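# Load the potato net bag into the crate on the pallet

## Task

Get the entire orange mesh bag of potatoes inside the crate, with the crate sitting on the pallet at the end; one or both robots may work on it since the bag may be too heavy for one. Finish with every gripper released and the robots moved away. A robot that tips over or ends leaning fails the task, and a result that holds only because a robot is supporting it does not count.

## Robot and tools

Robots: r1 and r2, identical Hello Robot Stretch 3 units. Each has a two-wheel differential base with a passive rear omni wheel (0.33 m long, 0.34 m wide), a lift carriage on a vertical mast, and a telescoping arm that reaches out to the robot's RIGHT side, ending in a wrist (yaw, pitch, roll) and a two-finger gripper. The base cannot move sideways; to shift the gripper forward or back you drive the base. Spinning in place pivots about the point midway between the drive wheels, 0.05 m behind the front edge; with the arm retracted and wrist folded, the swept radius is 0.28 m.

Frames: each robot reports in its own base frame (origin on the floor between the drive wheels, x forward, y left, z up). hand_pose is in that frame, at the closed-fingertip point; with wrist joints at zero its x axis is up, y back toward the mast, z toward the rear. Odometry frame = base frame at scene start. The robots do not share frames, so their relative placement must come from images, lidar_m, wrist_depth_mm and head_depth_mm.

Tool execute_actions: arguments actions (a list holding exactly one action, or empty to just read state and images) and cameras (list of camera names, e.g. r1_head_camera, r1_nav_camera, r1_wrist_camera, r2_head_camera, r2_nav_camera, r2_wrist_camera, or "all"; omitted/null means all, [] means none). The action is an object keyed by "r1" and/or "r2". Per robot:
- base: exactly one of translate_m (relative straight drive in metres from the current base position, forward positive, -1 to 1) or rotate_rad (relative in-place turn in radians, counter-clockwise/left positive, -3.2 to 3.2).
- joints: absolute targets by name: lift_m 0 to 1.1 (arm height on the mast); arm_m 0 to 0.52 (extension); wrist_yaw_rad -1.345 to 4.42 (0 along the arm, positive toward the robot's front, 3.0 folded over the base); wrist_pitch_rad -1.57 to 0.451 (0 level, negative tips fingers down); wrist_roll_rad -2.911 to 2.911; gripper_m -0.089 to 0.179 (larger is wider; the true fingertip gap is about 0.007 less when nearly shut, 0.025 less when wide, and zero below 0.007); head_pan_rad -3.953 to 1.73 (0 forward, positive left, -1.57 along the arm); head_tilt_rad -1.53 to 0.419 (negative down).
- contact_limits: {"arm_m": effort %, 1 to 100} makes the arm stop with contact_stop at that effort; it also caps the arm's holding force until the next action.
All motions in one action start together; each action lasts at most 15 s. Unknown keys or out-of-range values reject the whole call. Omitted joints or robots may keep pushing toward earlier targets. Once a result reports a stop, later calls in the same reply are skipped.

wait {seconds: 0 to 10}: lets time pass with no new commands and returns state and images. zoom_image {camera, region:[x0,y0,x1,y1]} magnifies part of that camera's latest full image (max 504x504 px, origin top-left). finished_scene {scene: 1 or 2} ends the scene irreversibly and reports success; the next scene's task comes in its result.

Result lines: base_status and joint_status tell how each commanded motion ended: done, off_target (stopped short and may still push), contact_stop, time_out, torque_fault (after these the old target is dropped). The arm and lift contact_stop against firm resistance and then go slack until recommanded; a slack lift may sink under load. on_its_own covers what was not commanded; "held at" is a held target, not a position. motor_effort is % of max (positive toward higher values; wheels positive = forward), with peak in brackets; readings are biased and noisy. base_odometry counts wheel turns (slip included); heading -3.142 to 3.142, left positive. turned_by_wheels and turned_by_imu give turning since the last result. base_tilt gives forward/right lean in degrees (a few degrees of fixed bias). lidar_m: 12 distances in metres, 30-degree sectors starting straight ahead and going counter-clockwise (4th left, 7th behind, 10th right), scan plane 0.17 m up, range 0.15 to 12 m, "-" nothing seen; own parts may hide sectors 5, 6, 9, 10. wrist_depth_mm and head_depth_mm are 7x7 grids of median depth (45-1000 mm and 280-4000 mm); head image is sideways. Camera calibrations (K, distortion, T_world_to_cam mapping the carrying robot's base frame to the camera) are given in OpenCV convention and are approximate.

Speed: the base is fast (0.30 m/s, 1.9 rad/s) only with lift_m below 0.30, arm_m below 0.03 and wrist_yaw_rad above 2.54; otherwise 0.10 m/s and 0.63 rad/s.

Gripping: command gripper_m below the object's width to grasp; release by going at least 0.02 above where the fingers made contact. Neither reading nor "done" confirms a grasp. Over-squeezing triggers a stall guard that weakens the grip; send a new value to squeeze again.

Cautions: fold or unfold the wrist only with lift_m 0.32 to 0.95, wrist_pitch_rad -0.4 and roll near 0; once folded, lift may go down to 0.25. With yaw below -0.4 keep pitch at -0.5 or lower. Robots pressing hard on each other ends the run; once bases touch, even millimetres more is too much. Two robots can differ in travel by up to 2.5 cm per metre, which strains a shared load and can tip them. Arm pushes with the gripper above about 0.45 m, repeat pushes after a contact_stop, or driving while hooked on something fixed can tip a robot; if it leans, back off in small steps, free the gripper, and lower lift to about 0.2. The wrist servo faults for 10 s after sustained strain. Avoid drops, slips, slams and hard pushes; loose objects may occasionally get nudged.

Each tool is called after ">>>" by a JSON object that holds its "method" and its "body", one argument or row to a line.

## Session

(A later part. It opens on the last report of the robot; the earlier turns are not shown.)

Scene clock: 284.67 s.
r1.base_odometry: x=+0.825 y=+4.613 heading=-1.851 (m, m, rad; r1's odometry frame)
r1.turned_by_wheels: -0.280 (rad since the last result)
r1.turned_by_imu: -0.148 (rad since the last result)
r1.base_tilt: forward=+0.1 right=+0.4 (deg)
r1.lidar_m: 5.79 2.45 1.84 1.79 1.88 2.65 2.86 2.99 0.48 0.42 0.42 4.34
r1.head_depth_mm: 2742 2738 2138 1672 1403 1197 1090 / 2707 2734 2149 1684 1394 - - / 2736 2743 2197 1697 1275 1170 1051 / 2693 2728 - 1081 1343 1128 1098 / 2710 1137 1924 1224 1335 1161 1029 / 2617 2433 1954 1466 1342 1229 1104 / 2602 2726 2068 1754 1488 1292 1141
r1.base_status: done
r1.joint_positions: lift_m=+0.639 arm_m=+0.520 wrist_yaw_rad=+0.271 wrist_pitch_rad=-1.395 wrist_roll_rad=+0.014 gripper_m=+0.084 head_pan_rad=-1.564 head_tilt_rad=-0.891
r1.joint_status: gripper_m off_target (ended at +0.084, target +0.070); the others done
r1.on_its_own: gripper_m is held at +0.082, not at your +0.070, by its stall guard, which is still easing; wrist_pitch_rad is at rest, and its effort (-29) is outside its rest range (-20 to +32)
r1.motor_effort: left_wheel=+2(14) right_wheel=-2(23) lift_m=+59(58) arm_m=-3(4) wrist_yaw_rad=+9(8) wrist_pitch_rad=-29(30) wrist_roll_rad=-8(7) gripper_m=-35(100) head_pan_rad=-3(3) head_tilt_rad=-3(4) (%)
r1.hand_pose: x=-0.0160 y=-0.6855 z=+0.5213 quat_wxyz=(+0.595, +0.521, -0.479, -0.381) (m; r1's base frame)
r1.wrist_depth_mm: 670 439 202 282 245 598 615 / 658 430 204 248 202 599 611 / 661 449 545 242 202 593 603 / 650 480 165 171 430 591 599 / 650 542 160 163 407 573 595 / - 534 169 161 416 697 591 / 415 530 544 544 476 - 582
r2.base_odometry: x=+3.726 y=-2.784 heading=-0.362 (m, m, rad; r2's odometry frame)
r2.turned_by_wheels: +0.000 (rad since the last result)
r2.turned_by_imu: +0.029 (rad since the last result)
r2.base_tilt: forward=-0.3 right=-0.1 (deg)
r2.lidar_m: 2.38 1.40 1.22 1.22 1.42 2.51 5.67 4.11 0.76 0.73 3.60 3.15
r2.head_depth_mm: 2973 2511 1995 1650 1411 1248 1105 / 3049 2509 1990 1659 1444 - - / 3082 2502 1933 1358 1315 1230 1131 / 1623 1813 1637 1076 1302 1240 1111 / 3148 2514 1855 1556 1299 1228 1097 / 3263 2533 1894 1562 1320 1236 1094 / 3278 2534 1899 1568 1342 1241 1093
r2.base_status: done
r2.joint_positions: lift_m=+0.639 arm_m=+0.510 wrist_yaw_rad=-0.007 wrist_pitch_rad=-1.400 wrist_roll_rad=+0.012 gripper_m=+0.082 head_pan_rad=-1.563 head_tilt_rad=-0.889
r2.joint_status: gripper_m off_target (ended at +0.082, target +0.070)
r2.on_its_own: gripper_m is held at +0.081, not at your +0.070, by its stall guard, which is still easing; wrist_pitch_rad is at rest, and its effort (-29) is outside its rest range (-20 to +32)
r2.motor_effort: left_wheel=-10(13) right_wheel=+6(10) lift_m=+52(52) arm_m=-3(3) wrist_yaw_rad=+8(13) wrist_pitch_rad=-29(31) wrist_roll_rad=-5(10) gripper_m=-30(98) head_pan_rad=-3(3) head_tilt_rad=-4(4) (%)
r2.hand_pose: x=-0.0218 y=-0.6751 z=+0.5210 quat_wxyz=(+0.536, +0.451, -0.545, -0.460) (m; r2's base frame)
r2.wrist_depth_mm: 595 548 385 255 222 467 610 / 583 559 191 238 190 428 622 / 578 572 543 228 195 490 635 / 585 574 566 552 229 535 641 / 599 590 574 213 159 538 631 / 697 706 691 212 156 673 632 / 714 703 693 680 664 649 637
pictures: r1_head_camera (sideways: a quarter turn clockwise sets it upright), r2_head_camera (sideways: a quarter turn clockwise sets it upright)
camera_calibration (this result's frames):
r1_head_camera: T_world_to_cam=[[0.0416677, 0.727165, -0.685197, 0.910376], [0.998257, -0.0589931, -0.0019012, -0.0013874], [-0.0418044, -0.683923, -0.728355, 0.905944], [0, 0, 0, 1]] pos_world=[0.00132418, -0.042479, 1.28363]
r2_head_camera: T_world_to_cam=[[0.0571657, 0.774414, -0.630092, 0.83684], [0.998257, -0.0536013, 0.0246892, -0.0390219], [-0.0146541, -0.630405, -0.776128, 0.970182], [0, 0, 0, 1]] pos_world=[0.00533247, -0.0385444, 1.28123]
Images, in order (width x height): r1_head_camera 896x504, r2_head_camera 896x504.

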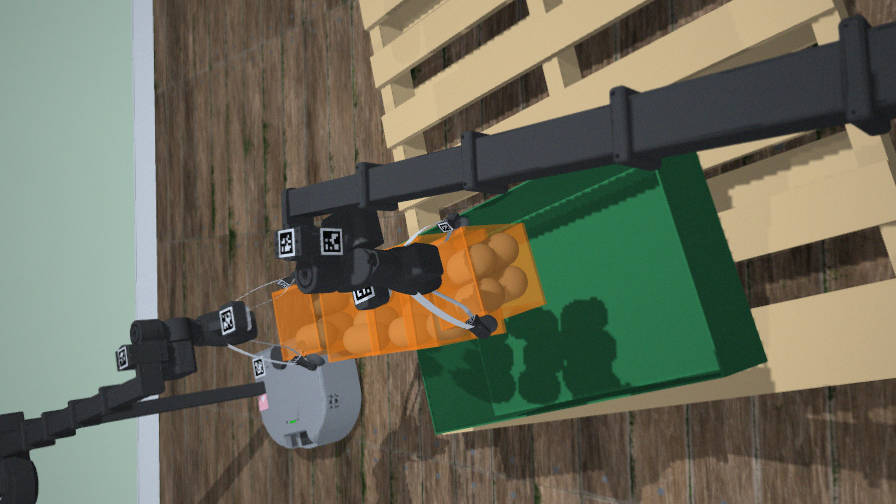

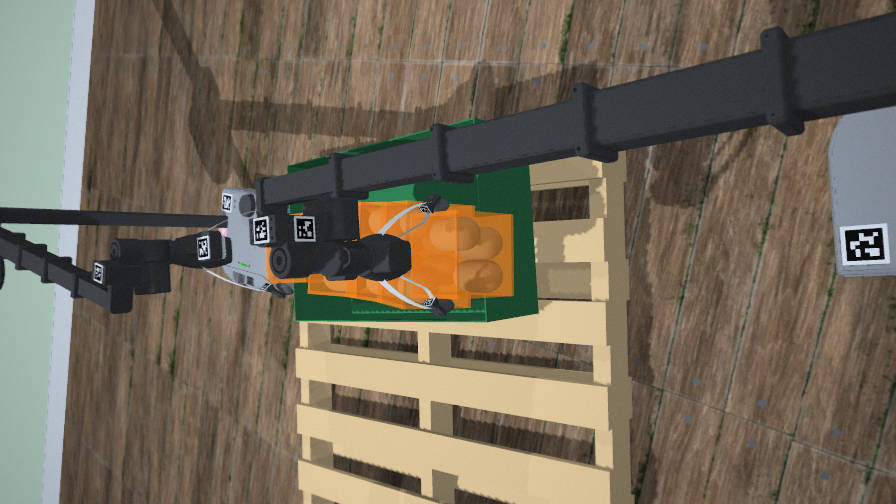

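>>> {"method": "execute_actions", "body": {
  "actions": [
    {"r1":{"joints":{"gripper_m":0.075,"lift_m":0.55}},"r2":{"joints":{"gripper_m":0.075,"lift_m":0.55,"arm_m":0.52}}}
  ],
  "cameras": ["r1_head_camera","r2_head_camera","r1_wrist_camera","r2_wrist_camera"]
}}

Scene clock: 289.60 s.
r1.base_odometry: x=+0.825 y=+4.613 heading=-1.851 (m, m, rad; r1's odometry frame)
r1.turned_by_wheels: +0.000 (rad since the last result)
r1.turned_by_imu: +0.000 (rad since the last result)
r1.base_tilt: forward=+0.2 right=+0.3 (deg)
r1.lidar_m: 5.79 2.45 1.84 1.79 1.88 2.64 2.86 2.99 0.48 0.42 0.42 4.34
r1.head_depth_mm: 2710 2724 2134 1666 1402 1198 1085 / 2710 2780 2156 1663 1375 1269 - / 2692 2730 2146 1619 1326 1207 1038 / 2681 2774 2205 1346 1285 1131 1108 / 2666 2618 1893 1298 1312 1168 1028 / 2557 2434 1940 1463 1342 1226 1103 / 1561 2743 2076 1752 1479 1293 1138
r1.base_status: not commanded
r1.joint_positions: lift_m=+0.550 arm_m=+0.520 wrist_yaw_rad=+0.271 wrist_pitch_rad=-1.423 wrist_roll_rad=+0.014 gripper_m=+0.081 head_pan_rad=-1.564 head_tilt_rad=-0.891
r1.joint_status: gripper_m off_target (ended at +0.081, target +0.075); the others done
r1.on_its_own: wrist_pitch_rad is at rest, and its effort (-21) is outside its rest range (-20 to +32)
r1.motor_effort: left_wheel=+1(2) right_wheel=-1(2) lift_m=+37(52) arm_m=-4(4) wrist_yaw_rad=+8(9) wrist_pitch_rad=-21(28) wrist_roll_rad=-7(7) gripper_m=-36(100) head_pan_rad=-3(3) head_tilt_rad=-4(4) (%)
r1.hand_pose: x=-0.0179 y=-0.6786 z=+0.4316 quat_wxyz=(+0.590, +0.527, -0.472, -0.389) (m; r1's base frame)
r1.wrist_depth_mm: 291 407 193 280 232 333 495 / 298 429 200 243 199 333 499 / 308 450 453 239 200 343 512 / 313 455 164 172 430 357 518 / 311 453 160 163 400 414 512 / - 451 168 161 440 485 507 / 361 448 457 462 455 - 507
r2.base_odometry: x=+3.726 y=-2.784 heading=-0.361 (m, m, rad; r2's odometry frame)
r2.turned_by_wheels: +0.000 (rad since the last result)
r2.turned_by_imu: +0.001 (rad since the last result)
r2.base_tilt: forward=-0.3 right=-0.1 (deg)
r2.lidar_m: 2.38 1.40 1.22 1.22 1.42 2.51 5.71 4.13 0.76 0.73 3.63 3.13
r2.head_depth_mm: 2990 2519 1972 1647 1409 1235 1089 / 3086 2506 1984 1619 1405 1254 - / 3053 2532 1875 1453 1316 1231 1131 / 1563 1810 1597 1112 1309 1233 1113 / 3241 2534 1868 1557 1306 1232 1096 / 3320 2535 1901 1557 1332 1242 1099 / 3280 2572 1890 1570 1334 1237 1098
r2.base_status: not commanded
r2.joint_positions: lift_m=+0.550 arm_m=+0.520 wrist_yaw_rad=-0.007 wrist_pitch_rad=-1.418 wrist_roll_rad=+0.012 gripper_m=+0.081 head_pan_rad=-1.563 head_tilt_rad=-0.889
r2.joint_status: gripper_m off_target (ended at +0.081, target +0.075); the others done
r2.on_its_own: gripper_m is held at +0.082, not at your +0.075, by its stall guard, which is still easing; wrist_pitch_rad is at rest, and its effort (-24) is outside its rest range (-20 to +32)
r2.motor_effort: left_wheel=-5(10) right_wheel=+3(6) lift_m=+20(44) arm_m=-2(2) wrist_yaw_rad=+8(7) wrist_pitch_rad=-24(29) wrist_roll_rad=-5(5) gripper_m=-3(100) head_pan_rad=-2(1) head_tilt_rad=-5(4) (%)
r2.hand_pose: x=-0.0217 y=-0.6803 z=+0.4321 quat_wxyz=(+0.532, +0.456, -0.541, -0.465) (m; r2's base frame)
r2.wrist_depth_mm: 483 477 274 250 186 417 314 / 492 481 181 226 179 405 318 / 493 470 279 221 212 443 539 / 489 483 475 238 177 456 569 / 497 489 481 210 152 456 566 / 628 630 599 211 151 579 562 / 642 629 614 604 172 579 572
pictures: r1_head_camera (sideways: a quarter turn clockwise sets it upright), r1_wrist_camera, r2_head_camera (sideways: a quarter turn clockwise sets it upright), r2_wrist_camera
camera_calibration (this result's frames):
r1_head_camera: T_world_to_cam=[[0.0416672, 0.727165, -0.685197, 0.910376], [0.998257, -0.0589925, -0.0019012, -0.00138739], [-0.041804, -0.683923, -0.728355, 0.905944], [0, 0, 0, 1]] pos_world=[0.0013242, -0.042479, 1.28363]
r1_wrist_camera: T_world_to_cam=[[-0.92223, -0.379986, 0.0714307, -0.3212], [-0.380258, 0.924823, 0.0102733, 0.658121], [-0.0699645, -0.0176878, -0.997393, 0.57856], [0, 0, 0, 1]] pos_world=[-0.00548608, -0.720464, 0.593234]
r2_head_camera: T_world_to_cam=[[0.0571656, 0.774414, -0.630092, 0.83684], [0.998257, -0.0536012, 0.0246892, -0.0390219], [-0.014654, -0.630405, -0.776128, 0.970182], [0, 0, 0, 1]] pos_world=[0.00533248, -0.0385444, 1.28123]
r2_wrist_camera: T_world_to_cam=[[-0.993694, 0.108494, -0.028308, 0.0761008], [0.107398, 0.993499, 0.0377447, 0.691957], [0.032219, 0.0344665, -0.998886, 0.622459], [0, 0, 0, 1]] pos_world=[-0.018749, -0.71717, 0.597803]
Images, in order (width x height): r1_head_camera 896x504, r1_wrist_camera 644x364, r2_head_camera 896x504, r2_wrist_camera 644x364.

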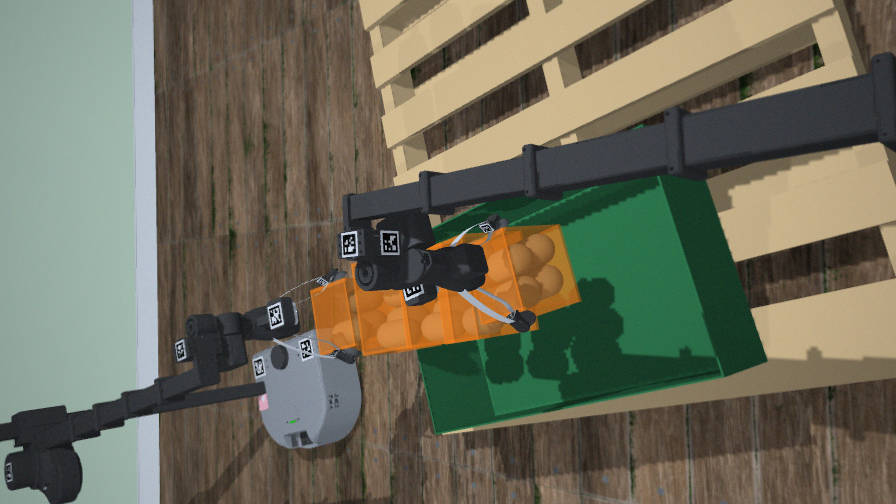

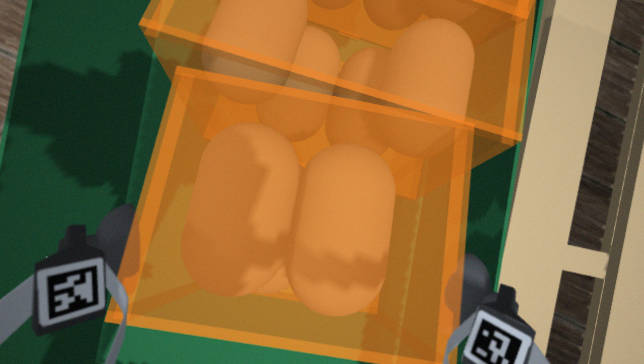

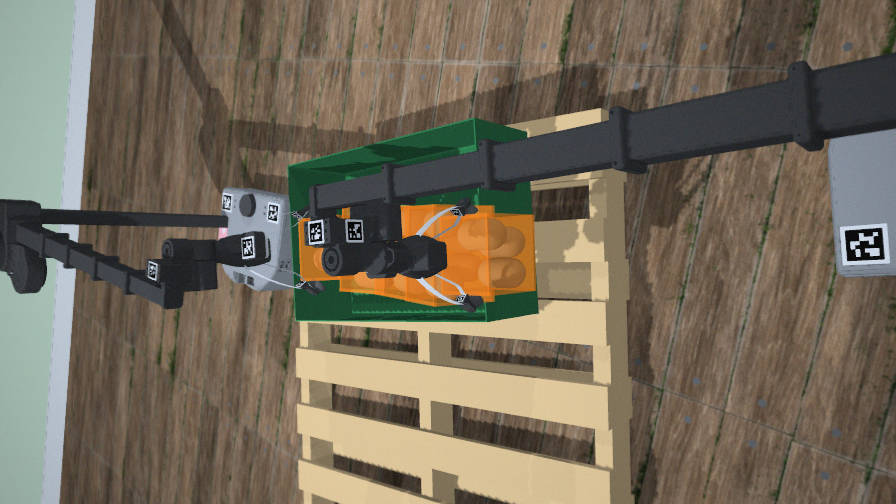

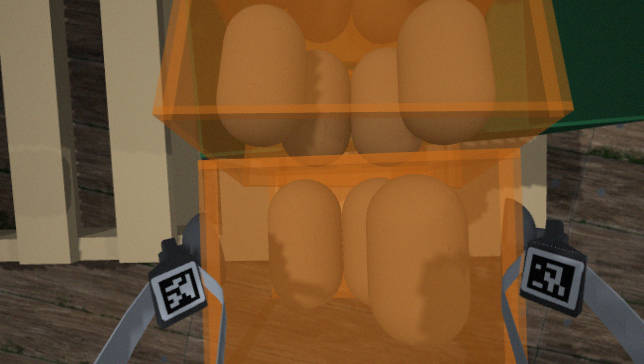

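>>> {"method": "execute_actions", "body": {
  "actions": [
    {"r1":{"joints":{"gripper_m":0.07,"lift_m":0.6,"arm_m":0.42}},"r2":{"joints":{"gripper_m":0.07,"lift_m":0.58,"wrist_pitch_rad":-1.15}}}
  ],
  "cameras": ["r1_wrist_camera","r2_wrist_camera","r2_head_camera"]
}}

>>> {"method": "execute_actions", "body": {
  "actions": [
    {"r1":{"joints":{"gripper_m":0.075,"lift_m":0.55,"arm_m":0.38}},"r2":{"joints":{"gripper_m":0.179}}}
  ],
  "cameras": ["r1_wrist_camera","r2_wrist_camera","r2_head_camera"]
}}

Scene clock: 301.37 s.
r1.base_odometry: x=+0.825 y=+4.613 heading=-1.851 (m, m, rad; r1's odometry frame)
r1.turned_by_wheels: +0.000 (rad since the last result)
r1.turned_by_imu: +0.001 (rad since the last result)
r1.base_tilt: forward=+0.1 right=+0.3 (deg)
r1.lidar_m: 5.82 2.45 1.84 1.79 1.88 2.64 2.87 2.99 0.48 0.42 0.42 4.35
r1.head_depth_mm: 2791 2736 2153 1681 1403 1190 1097 / 2731 2733 2124 1671 1376 1244 - / 2693 2743 2139 1655 1287 1167 1053 / 2690 2735 2140 - 1260 1131 1108 / 2714 2520 1927 1226 1276 1167 1027 / 2605 2440 1966 1460 1337 1219 1102 / 2543 2736 2071 1764 1490 1284 1137
r1.base_status: not commanded
r1.joint_positions: lift_m=+0.599 arm_m=+0.421 wrist_yaw_rad=+0.271 wrist_pitch_rad=-1.380 wrist_roll_rad=+0.016 gripper_m=+0.094 head_pan_rad=-1.564 head_tilt_rad=-0.891
r1.joint_status: gripper_m off_target (ended at +0.094, target +0.070); the others done
r1.on_its_own: gripper_m is held at +0.093, not at your +0.070, by its stall guard, which is still easing; wrist_pitch_rad is at rest, and its effort (-33) is outside its rest range (-20 to +32)
r1.motor_effort: left_wheel=+2(4) right_wheel=-2(6) lift_m=+59(62) arm_m=-14(12) wrist_yaw_rad=+10(9) wrist_pitch_rad=-33(33) wrist_roll_rad=-8(9) gripper_m=-30(100) head_pan_rad=-3(3) head_tilt_rad=-3(3) (%)
r1.hand_pose: x=-0.0150 y=-0.5900 z=+0.4816 quat_wxyz=(+0.597, +0.517, -0.484, -0.377) (m; r1's base frame)
r1.wrist_depth_mm: 633 394 207 280 247 408 581 / 626 390 211 252 208 416 584 / 622 400 509 244 207 426 568 / 618 424 167 172 484 545 558 / 605 499 162 166 456 542 555 / - 494 502 166 501 537 550 / 339 377 421 467 471 - 541
r2.base_odometry: x=+3.726 y=-2.784 heading=-0.362 (m, m, rad; r2's odometry frame)
r2.turned_by_wheels: +0.000 (rad since the last result)
r2.turned_by_imu: -0.021 (rad since the last result)
r2.base_tilt: forward=-0.2 right=+0.0 (deg)
r2.lidar_m: 2.48 1.41 1.22 1.22 1.40 2.40 5.69 4.19 0.77 0.73 3.68 3.13
r2.head_depth_mm: 3023 2530 1986 1650 1401 1228 1096 / 3068 2526 2008 1649 1453 - - / 3097 2513 1977 1421 1333 1232 1130 / 1603 1951 1335 1156 1302 1242 1116 / 3131 2541 1894 1496 1335 1238 1094 / 3251 2530 1864 1565 1316 1237 1090 / 3246 2527 1871 1574 1310 1242 1102
r2.base_status: not commanded
r2.joint_positions: lift_m=+0.579 arm_m=+0.520 wrist_yaw_rad=-0.011 wrist_pitch_rad=-1.097 wrist_roll_rad=+0.013 gripper_m=+0.092 head_pan_rad=-1.563 head_tilt_rad=-0.889
r2.joint_status: wrist_pitch_rad off_target (ended at -1.097, target -1.150); gripper_m off_target (ended at +0.092, target +0.070); the others done
r2.on_its_own: gripper_m is held at +0.091, not at your +0.070, by its stall guard, which is still easing; wrist_yaw_rad is at rest, and its effort (+13) is outside its rest range (-12 to +12)
r2.motor_effort: left_wheel=-6(10) right_wheel=+4(7) lift_m=+51(56) arm_m=-4(5) wrist_yaw_rad=+13(13) wrist_pitch_rad=-15(23) wrist_roll_rad=-5(6) gripper_m=-26(98) head_pan_rad=-2(2) head_tilt_rad=-4(4) (%)
r2.hand_pose: x=-0.0227 y=-0.7608 z=+0.4785 quat_wxyz=(+0.597, +0.363, -0.609, -0.375) (m; r2's base frame)
r2.wrist_depth_mm: 662 667 533 299 258 443 687 / 629 607 441 297 230 457 663 / 601 591 364 251 205 430 634 / 586 569 496 253 241 492 370 / 560 536 443 224 165 486 357 / 520 632 491 214 158 465 563 / 491 491 486 465 159 450 545
pictures: r1_wrist_camera, r2_head_camera (sideways: a quarter turn clockwise sets it upright), r2_wrist_camera
camera_calibration (this result's frames):
r1_wrist_camera: T_world_to_cam=[[-0.923883, -0.375027, 0.0761242, -0.287744], [-0.378217, 0.925146, -0.0325072, 0.597631], [-0.0582349, -0.0588243, -0.996568, 0.605726], [0, 0, 0, 1]] pos_world=[-0.00453349, -0.625176, 0.644979]
r2_head_camera: T_world_to_cam=[[0.0571841, 0.774412, -0.630092, 0.83684], [0.998256, -0.0536251, 0.0246892, -0.0390219], [-0.0146691, -0.630405, -0.776128, 0.970182], [0, 0, 0, 1]] pos_world=[0.00533156, -0.0385444, 1.28123]
r2_wrist_camera: T_world_to_cam=[[-0.99326, 0.0995312, -0.0594045, 0.093264], [0.112221, 0.954031, -0.277906, 0.891412], [0.0290134, -0.282699, -0.95877, 0.41105], [0, 0, 0, 1]] pos_world=[-0.0193259, -0.743514, 0.647372]
Images, in order (width x height): r1_wrist_camera 644x364, r2_head_camera 896x504, r2_wrist_camera 644x364.

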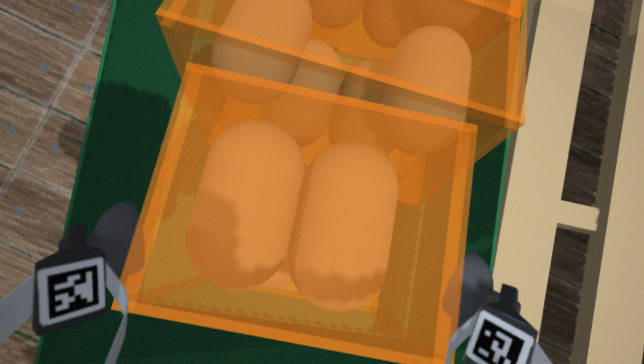

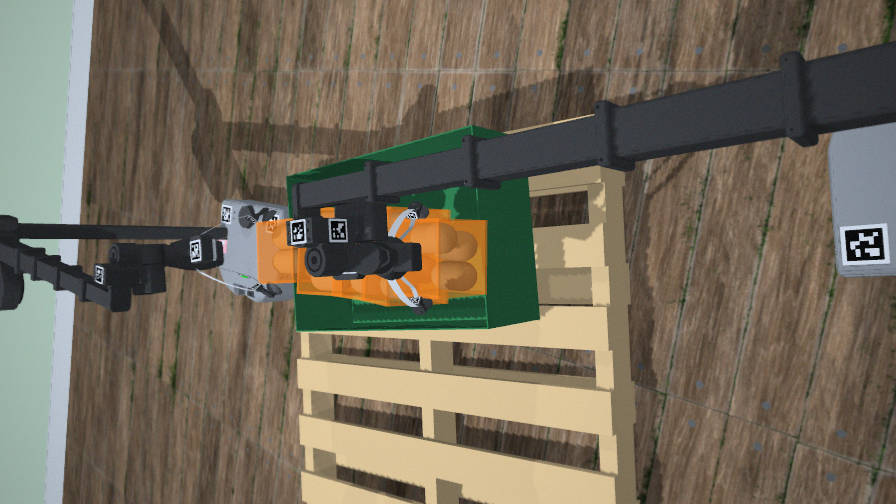

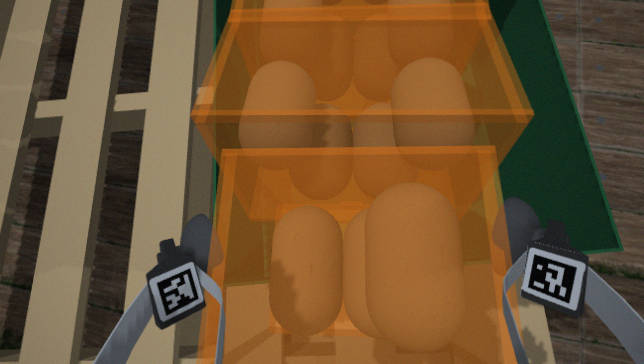

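Scene clock: 304.00 s.
r1.base_odometry: x=+0.825 y=+4.613 heading=-1.851 (m, m, rad; r1's odometry frame)
r1.turned_by_wheels: +0.000 (rad since the last result)
r1.turned_by_imu: +0.001 (rad since the last result)
r1.base_tilt: forward=+0.2 right=+0.4 (deg)
r1.lidar_m: 5.80 2.45 1.84 1.79 1.88 2.63 2.87 2.99 0.47 0.41 0.41 4.33
r1.head_depth_mm: 2740 2741 2147 1672 1407 1193 1090 / 2771 2760 2150 1679 1382 1267 - / 2713 2745 2156 1676 1313 1200 1030 / 2680 2715 2149 1480 1264 1103 1107 / 2748 2429 1948 1474 1313 1164 1028 / 2608 2427 1952 1464 1368 1222 1099 / 2579 2728 2052 1754 1486 1289 1142
r1.base_status: not commanded
r1.joint_positions: lift_m=+0.550 arm_m=+0.380 wrist_yaw_rad=+0.277 wrist_pitch_rad=-1.496 wrist_roll_rad=+0.005 gripper_m=+0.075 head_pan_rad=-1.564 head_tilt_rad=-0.892
r1.joint_status: all done
r1.motor_effort: left_wheel=+0(11) right_wheel=+0(10) lift_m=+23(51) arm_m=-5(15) wrist_yaw_rad=+3(16) wrist_pitch_rad=-1(34) wrist_roll_rad=-3(17) gripper_m=+0(100) head_pan_rad=-3(3) head_tilt_rad=-3(3) (%)
r1.hand_pose: x=-0.0230 y=-0.5206 z=+0.4318 quat_wxyz=(+0.579, +0.547, -0.448, -0.406) (m; r1's base frame)
r1.wrist_depth_mm: 558 341 445 365 423 406 475 / 559 361 450 404 462 385 477 / 431 382 451 372 468 364 485 / 297 409 458 405 473 346 490 / 303 393 461 355 473 335 521 / 293 316 351 390 441 340 513 / 590 468 481 322 358 328 518
r2.base_odometry: x=+3.726 y=-2.784 heading=-0.361 (m, m, rad; r2's odometry frame)
r2.turned_by_wheels: +0.000 (rad since the last result)
r2.turned_by_imu: +0.001 (rad since the last result)
r2.base_tilt: forward=-0.2 right=-0.1 (deg)
r2.lidar_m: 2.47 1.41 1.21 1.22 1.40 2.41 5.70 4.18 0.78 0.75 3.65 3.15
r2.head_depth_mm: 2995 2500 1994 1645 1403 1230 1094 / 3037 2497 1994 1651 1435 - - / 3069 2531 1982 1401 1331 1230 1126 / 1551 1906 1880 1397 1314 1235 1117 / 3161 2512 1884 1495 1313 1239 1095 / 3238 2539 1865 1570 1331 1238 1098 / 3324 2553 1870 1564 1313 1243 1095
r2.base_status: not commanded
r2.joint_positions: lift_m=+0.579 arm_m=+0.520 wrist_yaw_rad=-0.003 wrist_pitch_rad=-1.152 wrist_roll_rad=+0.003 gripper_m=+0.179 head_pan_rad=-1.563 head_tilt_rad=-0.891
r2.joint_status: all done
r2.on_its_own: wrist_pitch_rad moved -0.055 to your old target -1.150
r2.motor_effort: left_wheel=+0(7) right_wheel=+0(5) lift_m=+39(52) arm_m=-2(5) wrist_yaw_rad=+4(14) wrist_pitch_rad=+1(16) wrist_roll_rad=-2(6) gripper_m=+0(85) head_pan_rad=-2(1) head_tilt_rad=-4(5) (%)
r2.hand_pose: x=-0.0219 y=-0.7473 z=+0.4742 quat_wxyz=(+0.592, +0.384, -0.594, -0.387) (m; r2's base frame)
r2.wrist_depth_mm: 636 613 576 528 540 448 652 / 616 592 561 502 536 470 636 / 586 576 518 480 522 475 598 / 565 542 492 512 509 484 370 / 540 641 508 504 496 484 570 / 518 - 507 502 561 476 - / 507 498 482 490 482 453 538
pictures: r1_wrist_camera, r2_head_camera (sideways: a quarter turn clockwise sets it upright), r2_wrist_camera
camera_calibration (this result's frames):
r1_wrist_camera: T_world_to_cam=[[-0.914744, -0.399041, 0.0633215, -0.272097], [-0.393668, 0.915534, 0.0825977, 0.473741], [-0.0909329, 0.050628, -0.994569, 0.615058], [0, 0, 0, 1]] pos_world=[-0.00647341, -0.573444, 0.589817]
r2_head_camera: T_world_to_cam=[[0.057233, 0.775393, -0.62888, 0.835261], [0.998252, -0.0537362, 0.0245934, -0.0388971], [-0.0147241, -0.629188, -0.777113, 0.971463], [0, 0, 0, 1]] pos_world=[0.00532851, -0.038512, 1.28117]
r2_wrist_camera: T_world_to_cam=[[-0.995015, 0.0860135, -0.0504672, 0.0780647], [0.0952433, 0.969641, -0.22522, 0.863522], [0.0295631, -0.228904, -0.973, 0.457688], [0, 0, 0, 1]] pos_world=[-0.0180998, -0.739255, 0.643753]
Images, in order (width x height): r1_wrist_camera 644x364, r2_head_camera 896x504, r2_wrist_camera 644x364.

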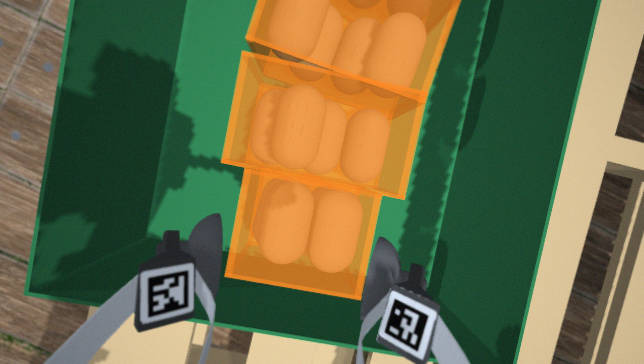

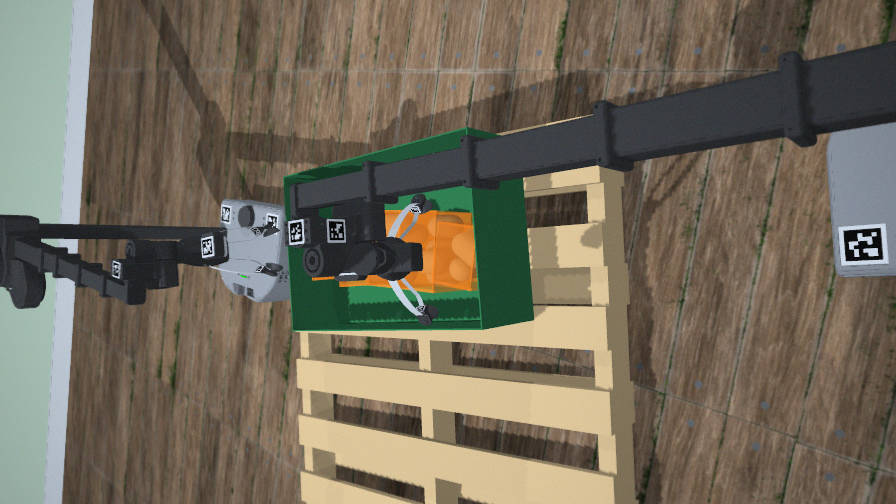

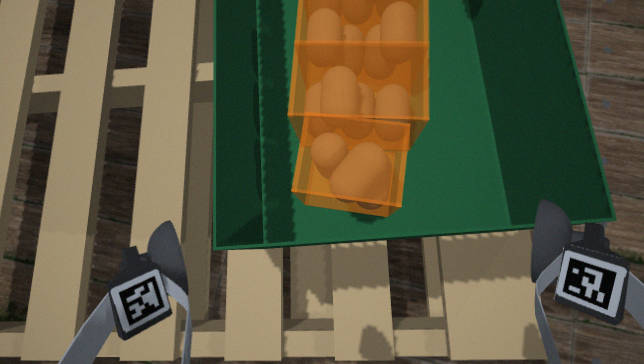

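Fell in entirely. Clear away.

>>> {"method": "execute_actions", "body": {
  "actions": [
    {"r1":{"joints":{"gripper_m":0.179,"lift_m":0.75,"arm_m":0.0}},"r2":{"joints":{"lift_m":0.75,"arm_m":0.0}}}
  ]
}}

>>> {"method": "execute_actions", "body": {
  "actions": [
    {"r1":{"base":{"translate_m":0.3}}}
  ],
  "cameras": ["r1_head_camera","r2_head_camera","r1_nav_camera"]
}}

Scene clock: 311.57 s.
r1.base_odometry: x=+0.825 y=+4.613 heading=-1.851 (m, m, rad; r1's odometry frame)
r1.turned_by_wheels: +0.000 (rad since the last result)
r1.turned_by_imu: +0.001 (rad since the last result)
r1.base_tilt: forward=+0.1 right=+0.5 (deg)
r1.lidar_m: 5.79 2.45 1.84 1.79 1.88 2.65 2.87 2.99 0.47 0.41 0.41 4.33
r1.head_depth_mm: 2762 2716 2135 1674 1398 1309 - / 2738 2727 2122 1663 1384 1242 - / 2704 2746 2148 1642 1281 1129 - / 2709 2738 2137 1481 1291 1085 - / 2700 2746 2068 1461 1311 1165 1030 / 2554 2610 1935 1467 1363 1219 1103 / 2672 2732 2086 1753 1481 1292 1138
r1.base_status: not commanded
r1.joint_positions: lift_m=+0.750 arm_m=+0.001 wrist_yaw_rad=+0.279 wrist_pitch_rad=-1.497 wrist_roll_rad=+0.003 gripper_m=+0.179 head_pan_rad=-1.564 head_tilt_rad=-0.892
r1.joint_status: all done
r1.motor_effort: left_wheel=+0(1) right_wheel=+0(0) lift_m=+44(46) arm_m=-5(6) wrist_yaw_rad=-1(3) wrist_pitch_rad=-1(1) wrist_roll_rad=-2(3) gripper_m=+0(96) head_pan_rad=-3(3) head_tilt_rad=-3(3) (%)
r1.hand_pose: x=-0.0231 y=-0.1407 z=+0.6310 quat_wxyz=(+0.579, +0.548, -0.446, -0.406) (m; r1's base frame)
r1.wrist_depth_mm: 748 762 774 561 541 525 694 / 765 761 779 669 674 691 693 / 762 760 662 678 680 698 701 / 774 778 775 693 692 693 708 / 774 784 796 - 831 824 841 / - 790 800 - 830 837 862 / 789 796 809 - 835 - 856
r2.base_odometry: x=+3.726 y=-2.784 heading=-0.361 (m, m, rad; r2's odometry frame)
r2.turned_by_wheels: +0.000 (rad since the last result)
r2.turned_by_imu: +0.002 (rad since the last result)
r2.base_tilt: forward=-0.4 right=+0.0 (deg)
r2.lidar_m: 2.47 1.42 1.22 1.21 1.40 2.41 5.72 4.18 0.78 0.75 3.64 3.14
r2.head_depth_mm: 2991 2504 1989 1646 1404 - - / 3030 2508 1992 1651 1385 - 1101 / 3060 2519 1740 1458 1336 - - / 3049 2460 1647 1415 1315 1250 1114 / 3172 2516 1884 1498 1312 1258 1095 / 3247 2530 1870 1562 1325 1238 1092 / 3255 2542 1881 1563 1312 1238 1101
r2.base_status: not commanded
r2.joint_positions: lift_m=+0.749 arm_m=+0.003 wrist_yaw_rad=-0.002 wrist_pitch_rad=-1.153 wrist_roll_rad=+0.001 gripper_m=+0.179 head_pan_rad=-1.563 head_tilt_rad=-0.891
r2.joint_status: all done
joint sent to its limit — the command would take r2.arm_m past its lower limit, so that joint was sent only as far as its limit.
r2.motor_effort: left_wheel=-1(1) right_wheel=+0(0) lift_m=+40(41) arm_m=-3(3) wrist_yaw_rad=+2(4) wrist_pitch_rad=+1(1) wrist_roll_rad=-1(2) gripper_m=+0(1) head_pan_rad=-2(2) head_tilt_rad=-3(3) (%)
r2.hand_pose: x=-0.0218 y=-0.2297 z=+0.6441 quat_wxyz=(+0.592, +0.385, -0.593, -0.387) (m; r2's base frame)
r2.wrist_depth_mm: 832 814 795 725 741 834 843 / 792 803 761 765 728 824 821 / 866 845 841 843 825 767 789 / 872 815 810 807 800 761 755 / 837 821 802 770 776 749 727 / 802 - 776 762 738 718 - / 787 764 750 722 - 707 689
pictures: r1_head_camera (sideways: a quarter turn clockwise sets it upright), r1_nav_camera (sideways: a quarter turn counterclockwise sets it upright), r1_wrist_camera, r2_head_camera (sideways: a quarter turn clockwise sets it upright), r2_nav_camera (sideways: a quarter turn counterclockwise sets it upright), r2_wrist_camera
camera_calibration (this result's frames):
r1_head_camera: T_world_to_cam=[[0.041688, 0.728163, -0.684135, 0.908991], [0.998254, -0.0590281, -0.00199796, -0.00126141], [-0.041838, -0.682857, -0.729353, 0.907241], [0, 0, 0, 1]] pos_world=[0.00132237, -0.0424521, 1.28357]
r1_nav_camera: T_world_to_cam=[[-0.0471786, -0.8226, 0.56666, -0.695495], [-0.998336, 0.0199925, -0.0540963, 0.127096], [0.0331706, -0.568269, -0.822174, 1.01933], [0, 0, 0, 1]] pos_world=[0.0602596, 0.00460057, 1.23905]
r1_wrist_camera: T_world_to_cam=[[-0.91324, -0.402477, 0.0632876, -0.133618], [-0.396997, 0.913984, 0.0838229, 0.108339], [-0.0915807, 0.0514254, -0.994469, 0.793996], [0, 0, 0, 1]] pos_world=[-0.00630092, -0.19363, 0.788979]
r2_head_camera: T_world_to_cam=[[0.0572333, 0.775393, -0.62888, 0.835261], [0.998252, -0.0537366, 0.0245934, -0.0388971], [-0.0147243, -0.629188, -0.777113, 0.971463], [0, 0, 0, 1]] pos_world=[0.00532849, -0.038512, 1.28117]
r2_nav_camera: T_world_to_cam=[[-0.0214043, -0.74721, 0.664243, -0.811882], [-0.999619, 0.0275675, -0.00120051, 0.0557543], [-0.0174145, -0.664016, -0.747515, 0.935775], [0, 0, 0, 1]] pos_world=[0.0546513, 0.013187, 1.23886]
r2_wrist_camera: T_world_to_cam=[[-0.995389, 0.0821978, -0.0494429, 0.0407255], [0.0912594, 0.97026, -0.224205, 0.399352], [0.0295433, -0.227683, -0.973287, 0.74192], [0, 0, 0, 1]] pos_world=[-0.0178257, -0.2219, 0.813651]
Images, in order (width x height): r1_head_camera 896x504, r1_nav_camera 672x504, r1_wrist_camera 644x364, r2_head_camera 896x504, r2_nav_camera 672x504, r2_wrist_camera 644x364.

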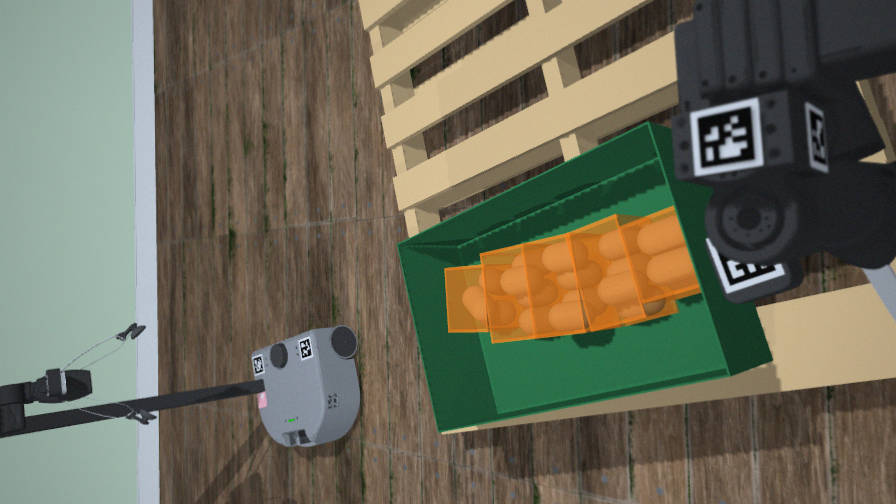

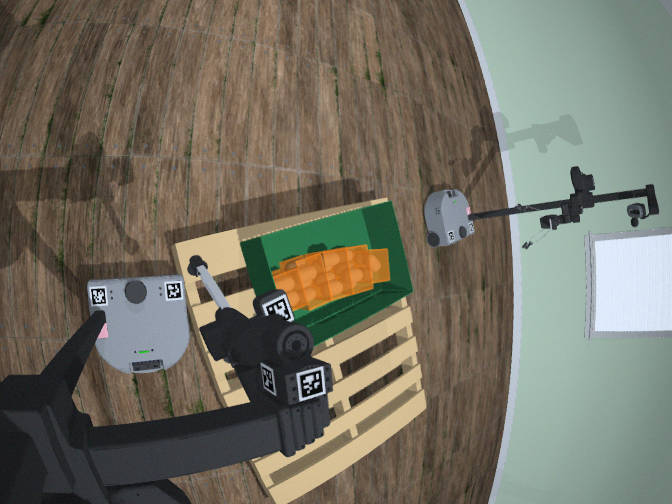

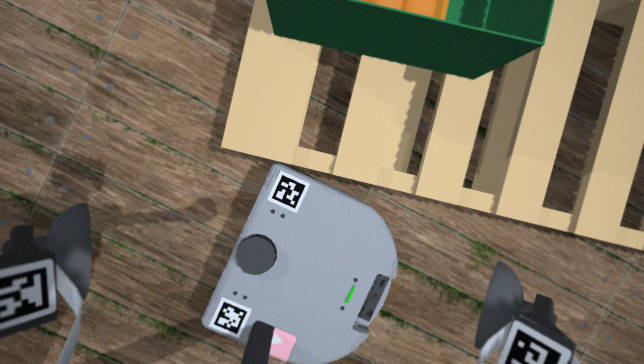

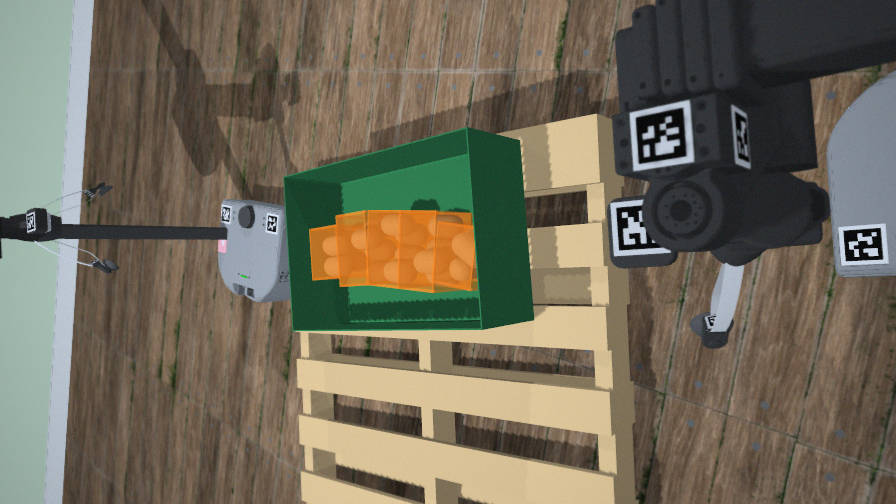

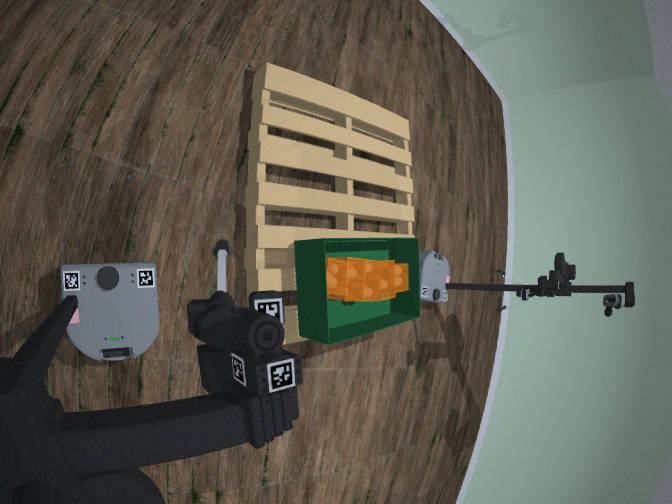

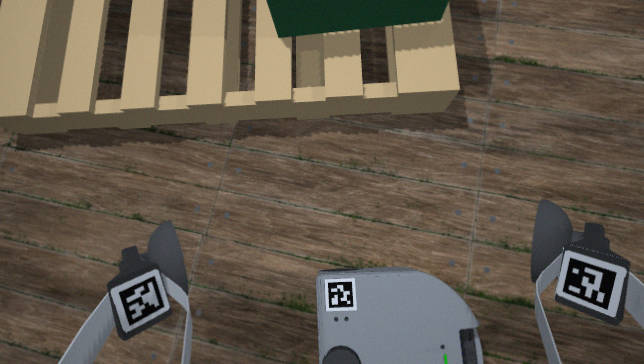

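Scene clock: 317.53 s.
r1.base_odometry: x=+0.742 y=+4.325 heading=-1.851 (m, m, rad; r1's odometry frame)
r1.turned_by_wheels: +0.000 (rad since the last result)
r1.turned_by_imu: -0.934 (rad since the last result)
r1.base_tilt: forward=+0.2 right=+0.2 (deg)
r1.lidar_m: 3.20 4.95 4.53 2.27 1.83 1.82 1.99 3.01 2.98 0.56 0.37 0.35
r1.head_depth_mm: 2745 2778 2139 1782 1490 1345 - / 2930 2734 2150 1771 1480 1361 - / 3106 2727 2131 1637 1433 1341 - / 3256 2793 2145 1622 1398 1237 - / 3417 2723 2146 1661 1396 1207 1087 / 3557 2755 2130 1637 1342 1103 1084 / 3284 2696 2144 1634 1359 1101 980
r1.base_status: done
r1.joint_positions: lift_m=+0.750 arm_m=+0.001 wrist_yaw_rad=+0.279 wrist_pitch_rad=-1.499 wrist_roll_rad=+0.003 gripper_m=+0.179 head_pan_rad=-1.564 head_tilt_rad=-0.892
r1.joint_status: not commanded
r1.motor_effort: left_wheel=+1(13) right_wheel=+6(64) lift_m=+43(43) arm_m=-3(6) wrist_yaw_rad=+1(1) wrist_pitch_rad=+0(1) wrist_roll_rad=-2(2) gripper_m=+0(0) head_pan_rad=-3(2) head_tilt_rad=-2(3) (%)
r1.hand_pose: x=-0.0231 y=-0.1403 z=+0.6310 quat_wxyz=(+0.579, +0.548, -0.446, -0.406) (m; r1's base frame)
r1.wrist_depth_mm: 756 516 630 767 681 796 805 / 755 648 777 664 793 814 828 / 758 767 664 792 804 817 830 / 768 782 663 794 818 822 828 / 766 790 804 - 835 823 850 / - 799 795 - 834 843 853 / 786 800 809 - 838 - 861
r2.base_odometry: x=+3.726 y=-2.784 heading=-0.361 (m, m, rad; r2's odometry frame)
r2.turned_by_wheels: +0.000 (rad since the last result)
r2.turned_by_imu: +0.001 (rad since the last result)
r2.base_tilt: forward=-0.3 right=-0.1 (deg)
r2.lidar_m: 2.47 1.41 1.22 1.21 1.40 2.41 5.68 4.17 0.78 0.75 3.66 3.14
r2.head_depth_mm: 3026 2489 1993 1652 1405 - - / 3012 2441 1996 1651 1381 - 1098 / 3062 2509 1734 1463 1335 - - / 3096 2533 1665 1408 1319 1245 1113 / 3166 2512 1917 1489 1311 1261 1092 / 3270 2533 1881 1564 1324 1238 1097 / 3295 2528 1882 1569 1312 1234 1102
r2.base_status: not commanded
r2.joint_positions: lift_m=+0.749 arm_m=+0.003 wrist_yaw_rad=-0.002 wrist_pitch_rad=-1.153 wrist_roll_rad=+0.001 gripper_m=+0.179 head_pan_rad=-1.563 head_tilt_rad=-0.891
r2.joint_status: not commanded
r2.motor_effort: left_wheel=-1(1) right_wheel=+0(0) lift_m=+39(39) arm_m=-3(3) wrist_yaw_rad=+2(2) wrist_pitch_rad=+1(1) wrist_roll_rad=-1(1) gripper_m=+0(0) head_pan_rad=-2(2) head_tilt_rad=-4(4) (%)
r2.hand_pose: x=-0.0218 y=-0.2297 z=+0.6441 quat_wxyz=(+0.592, +0.385, -0.593, -0.387) (m; r2's base frame)
r2.wrist_depth_mm: 825 813 793 736 733 864 836 / 791 810 775 744 712 828 782 / 856 868 839 848 819 799 803 / 854 851 829 798 811 764 750 / 848 795 810 799 771 735 737 / 817 - 781 755 764 729 - / 767 769 752 728 - 707 707
pictures: r1_head_camera (sideways: a quarter turn clockwise sets it upright), r1_nav_camera (sideways: a quarter turn counterclockwise sets it upright), r2_head_camera (sideways: a quarter turn clockwise sets it upright)
camera_calibration (this result's frames):
r1_head_camera: T_world_to_cam=[[0.0416882, 0.728163, -0.684135, 0.908991], [0.998254, -0.0590283, -0.00199797, -0.0012614], [-0.0418382, -0.682857, -0.729353, 0.907241], [0, 0, 0, 1]] pos_world=[0.00132236, -0.0424521, 1.28357]
r1_nav_camera: T_world_to_cam=[[-0.0471788, -0.8226, 0.56666, -0.695495], [-0.998336, 0.0199928, -0.0540963, 0.127096], [0.0331705, -0.568269, -0.822174, 1.01933], [0, 0, 0, 1]] pos_world=[0.0602596, 0.00460056, 1.23905]
r2_head_camera: T_world_to_cam=[[0.0572332, 0.775393, -0.62888, 0.835261], [0.998252, -0.0537365, 0.0245934, -0.0388971], [-0.0147243, -0.629188, -0.777113, 0.971463], [0, 0, 0, 1]] pos_world=[0.0053285, -0.038512, 1.28117]
Images, in order (width x height): r1_head_camera 896x504, r1_nav_camera 672x504, r2_head_camera 896x504.

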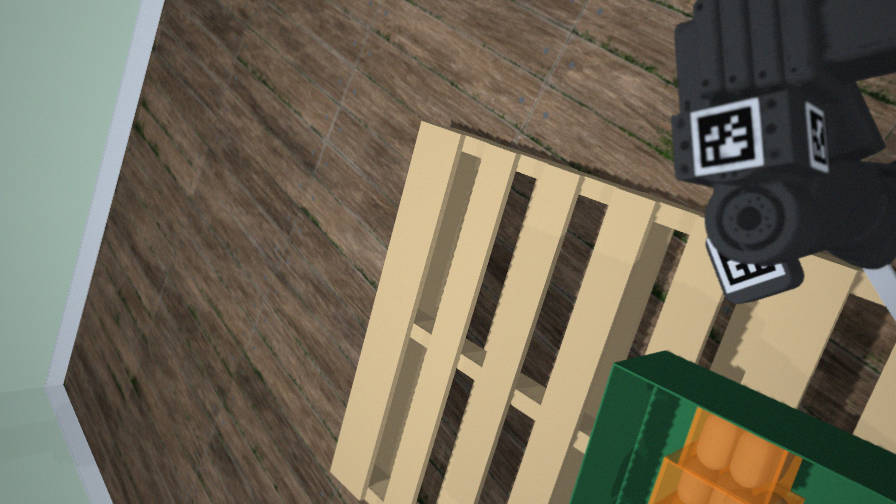

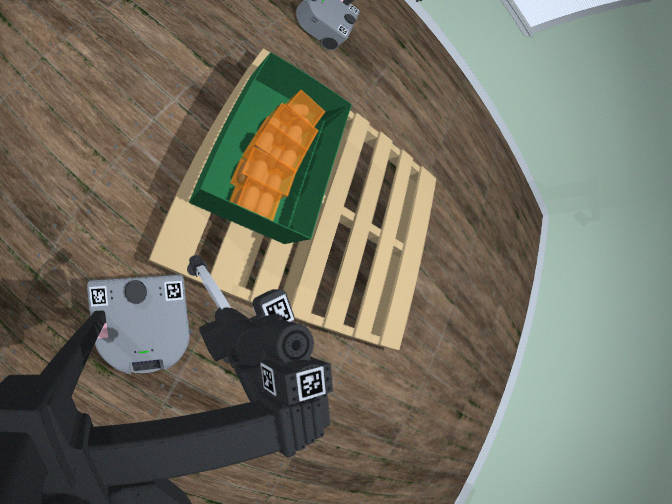

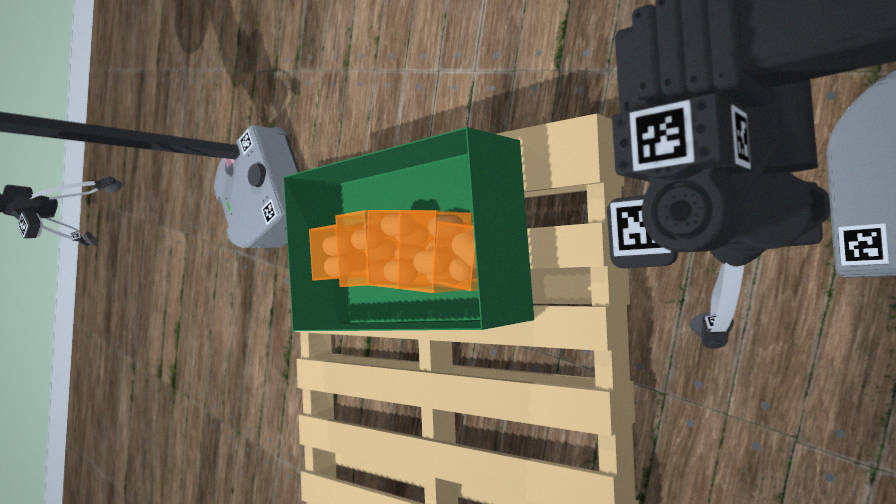

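>>> {"method": "execute_actions", "body": {
  "actions": [
    {"r1":{"base":{"translate_m":-0.15}}}
  ],
  "cameras": ["r1_nav_camera","r2_head_camera"]
}}

Scene clock: 325.60 s.
r1.base_odometry: x=+0.784 y=+4.469 heading=-1.851 (m, m, rad; r1's odometry frame)
r1.turned_by_wheels: +0.000 (rad since the last result)
r1.turned_by_imu: +0.000 (rad since the last result)
r1.base_tilt: forward=+0.0 right=+0.4 (deg)
r1.lidar_m: 3.30 5.11 4.26 2.12 1.72 1.70 1.86 2.87 2.91 3.19 0.52 0.48
r1.head_depth_mm: 2657 2728 2133 1766 1491 1344 - / 2828 2751 2149 1755 1494 1360 - / 3035 2745 2135 1709 1486 1343 - / 3247 2732 2152 1637 1425 1316 - / 3392 2743 2111 1636 1406 1200 1119 / 3565 2735 2120 1634 1376 1202 1056 / 3382 2732 2126 1619 1358 1105 1086
r1.base_status: done
r1.joint_positions: lift_m=+0.750 arm_m=+0.001 wrist_yaw_rad=+0.279 wrist_pitch_rad=-1.499 wrist_roll_rad=+0.003 gripper_m=+0.179 head_pan_rad=-1.564 head_tilt_rad=-0.892
r1.joint_status: not commanded
r1.motor_effort: left_wheel=+1(5) right_wheel=+0(4) lift_m=+43(43) arm_m=-3(4) wrist_yaw_rad=+1(0) wrist_pitch_rad=+0(0) wrist_roll_rad=-2(2) gripper_m=+0(0) head_pan_rad=-3(3) head_tilt_rad=-3(3) (%)
r1.hand_pose: x=-0.0231 y=-0.1403 z=+0.6310 quat_wxyz=(+0.579, +0.548, -0.446, -0.406) (m; r1's base frame)
r1.wrist_depth_mm: 567 644 651 714 795 804 823 / 750 640 698 784 805 808 818 / 760 653 779 793 806 820 828 / 766 774 795 806 816 821 843 / 763 786 796 - 816 828 835 / - 791 810 - 817 839 855 / 792 802 811 - 840 - 870
r2.base_odometry: x=+3.726 y=-2.784 heading=-0.361 (m, m, rad; r2's odometry frame)
r2.turned_by_wheels: +0.000 (rad since the last result)
r2.turned_by_imu: +0.001 (rad since the last result)
r2.base_tilt: forward=-0.3 right=+0.0 (deg)
r2.lidar_m: 2.47 1.42 1.22 1.22 1.39 2.41 5.68 4.19 0.78 0.75 3.67 3.15
r2.head_depth_mm: 2962 2506 1976 1651 1415 - - / 3054 2502 1972 1653 1388 - 1093 / 3045 2335 1729 1459 1329 - - / 3106 2516 1660 1407 1320 1250 1112 / 3188 2542 1906 1497 1313 1258 1096 / 3212 2542 1878 1559 1327 1238 1101 / 3365 2536 1884 1559 1310 1251 1096
r2.base_status: not commanded
r2.joint_positions: lift_m=+0.749 arm_m=+0.003 wrist_yaw_rad=-0.002 wrist_pitch_rad=-1.153 wrist_roll_rad=+0.001 gripper_m=+0.179 head_pan_rad=-1.563 head_tilt_rad=-0.891
r2.joint_status: not commanded
r2.motor_effort: left_wheel=-1(1) right_wheel=+0(0) lift_m=+40(40) arm_m=-3(3) wrist_yaw_rad=+2(3) wrist_pitch_rad=+1(1) wrist_roll_rad=-1(1) gripper_m=+0(1) head_pan_rad=-2(2) head_tilt_rad=-3(4) (%)
r2.hand_pose: x=-0.0218 y=-0.2297 z=+0.6441 quat_wxyz=(+0.592, +0.385, -0.593, -0.387) (m; r2's base frame)
r2.wrist_depth_mm: 848 818 800 740 736 866 845 / 791 794 757 745 730 828 807 / 878 853 840 820 806 809 768 / 874 843 805 824 770 780 739 / 825 819 804 787 765 743 747 / 816 - 766 757 743 745 - / 774 767 751 746 - 706 691
pictures: r1_nav_camera (sideways: a quarter turn counterclockwise sets it upright), r2_head_camera (sideways: a quarter turn clockwise sets it upright)
camera_calibration (this result's frames):
r1_nav_camera: T_world_to_cam=[[-0.0471789, -0.8226, 0.56666, -0.695495], [-0.998336, 0.0199929, -0.0540963, 0.127096], [0.0331704, -0.568269, -0.822174, 1.01933], [0, 0, 0, 1]] pos_world=[0.0602596, 0.00460055, 1.23905]
r2_head_camera: T_world_to_cam=[[0.0572332, 0.775393, -0.62888, 0.835261], [0.998252, -0.0537365, 0.0245934, -0.038897], [-0.0147243, -0.629188, -0.777113, 0.971463], [0, 0, 0, 1]] pos_world=[0.0053285, -0.038512, 1.28117]
Images, in order (width x height): r1_nav_camera 672x504, r2_head_camera 896x504.

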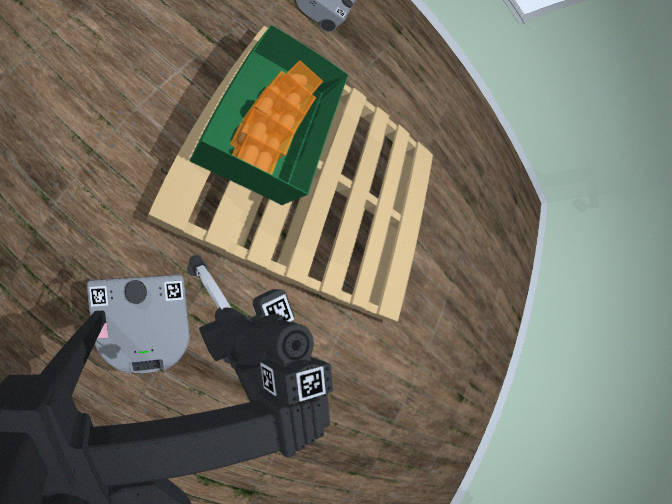

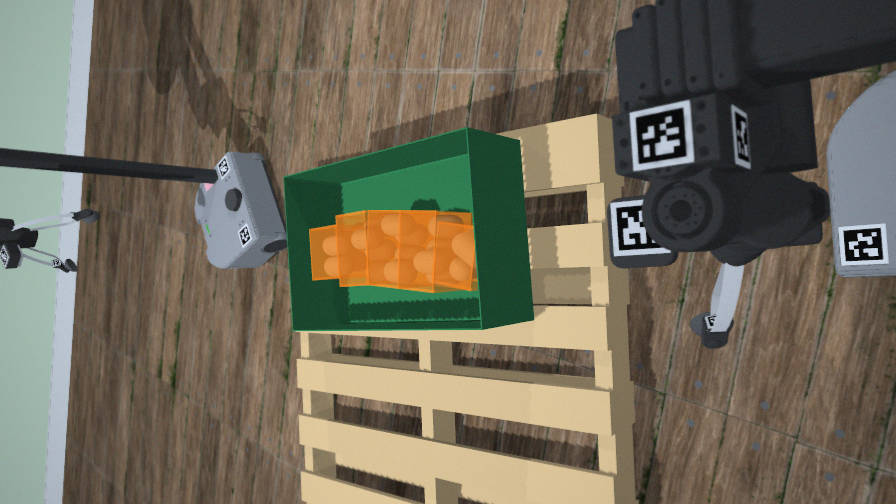

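>>> {"method": "finished_scene", "body": {
  "scene": 2
}}

The scene is finished: the task was done.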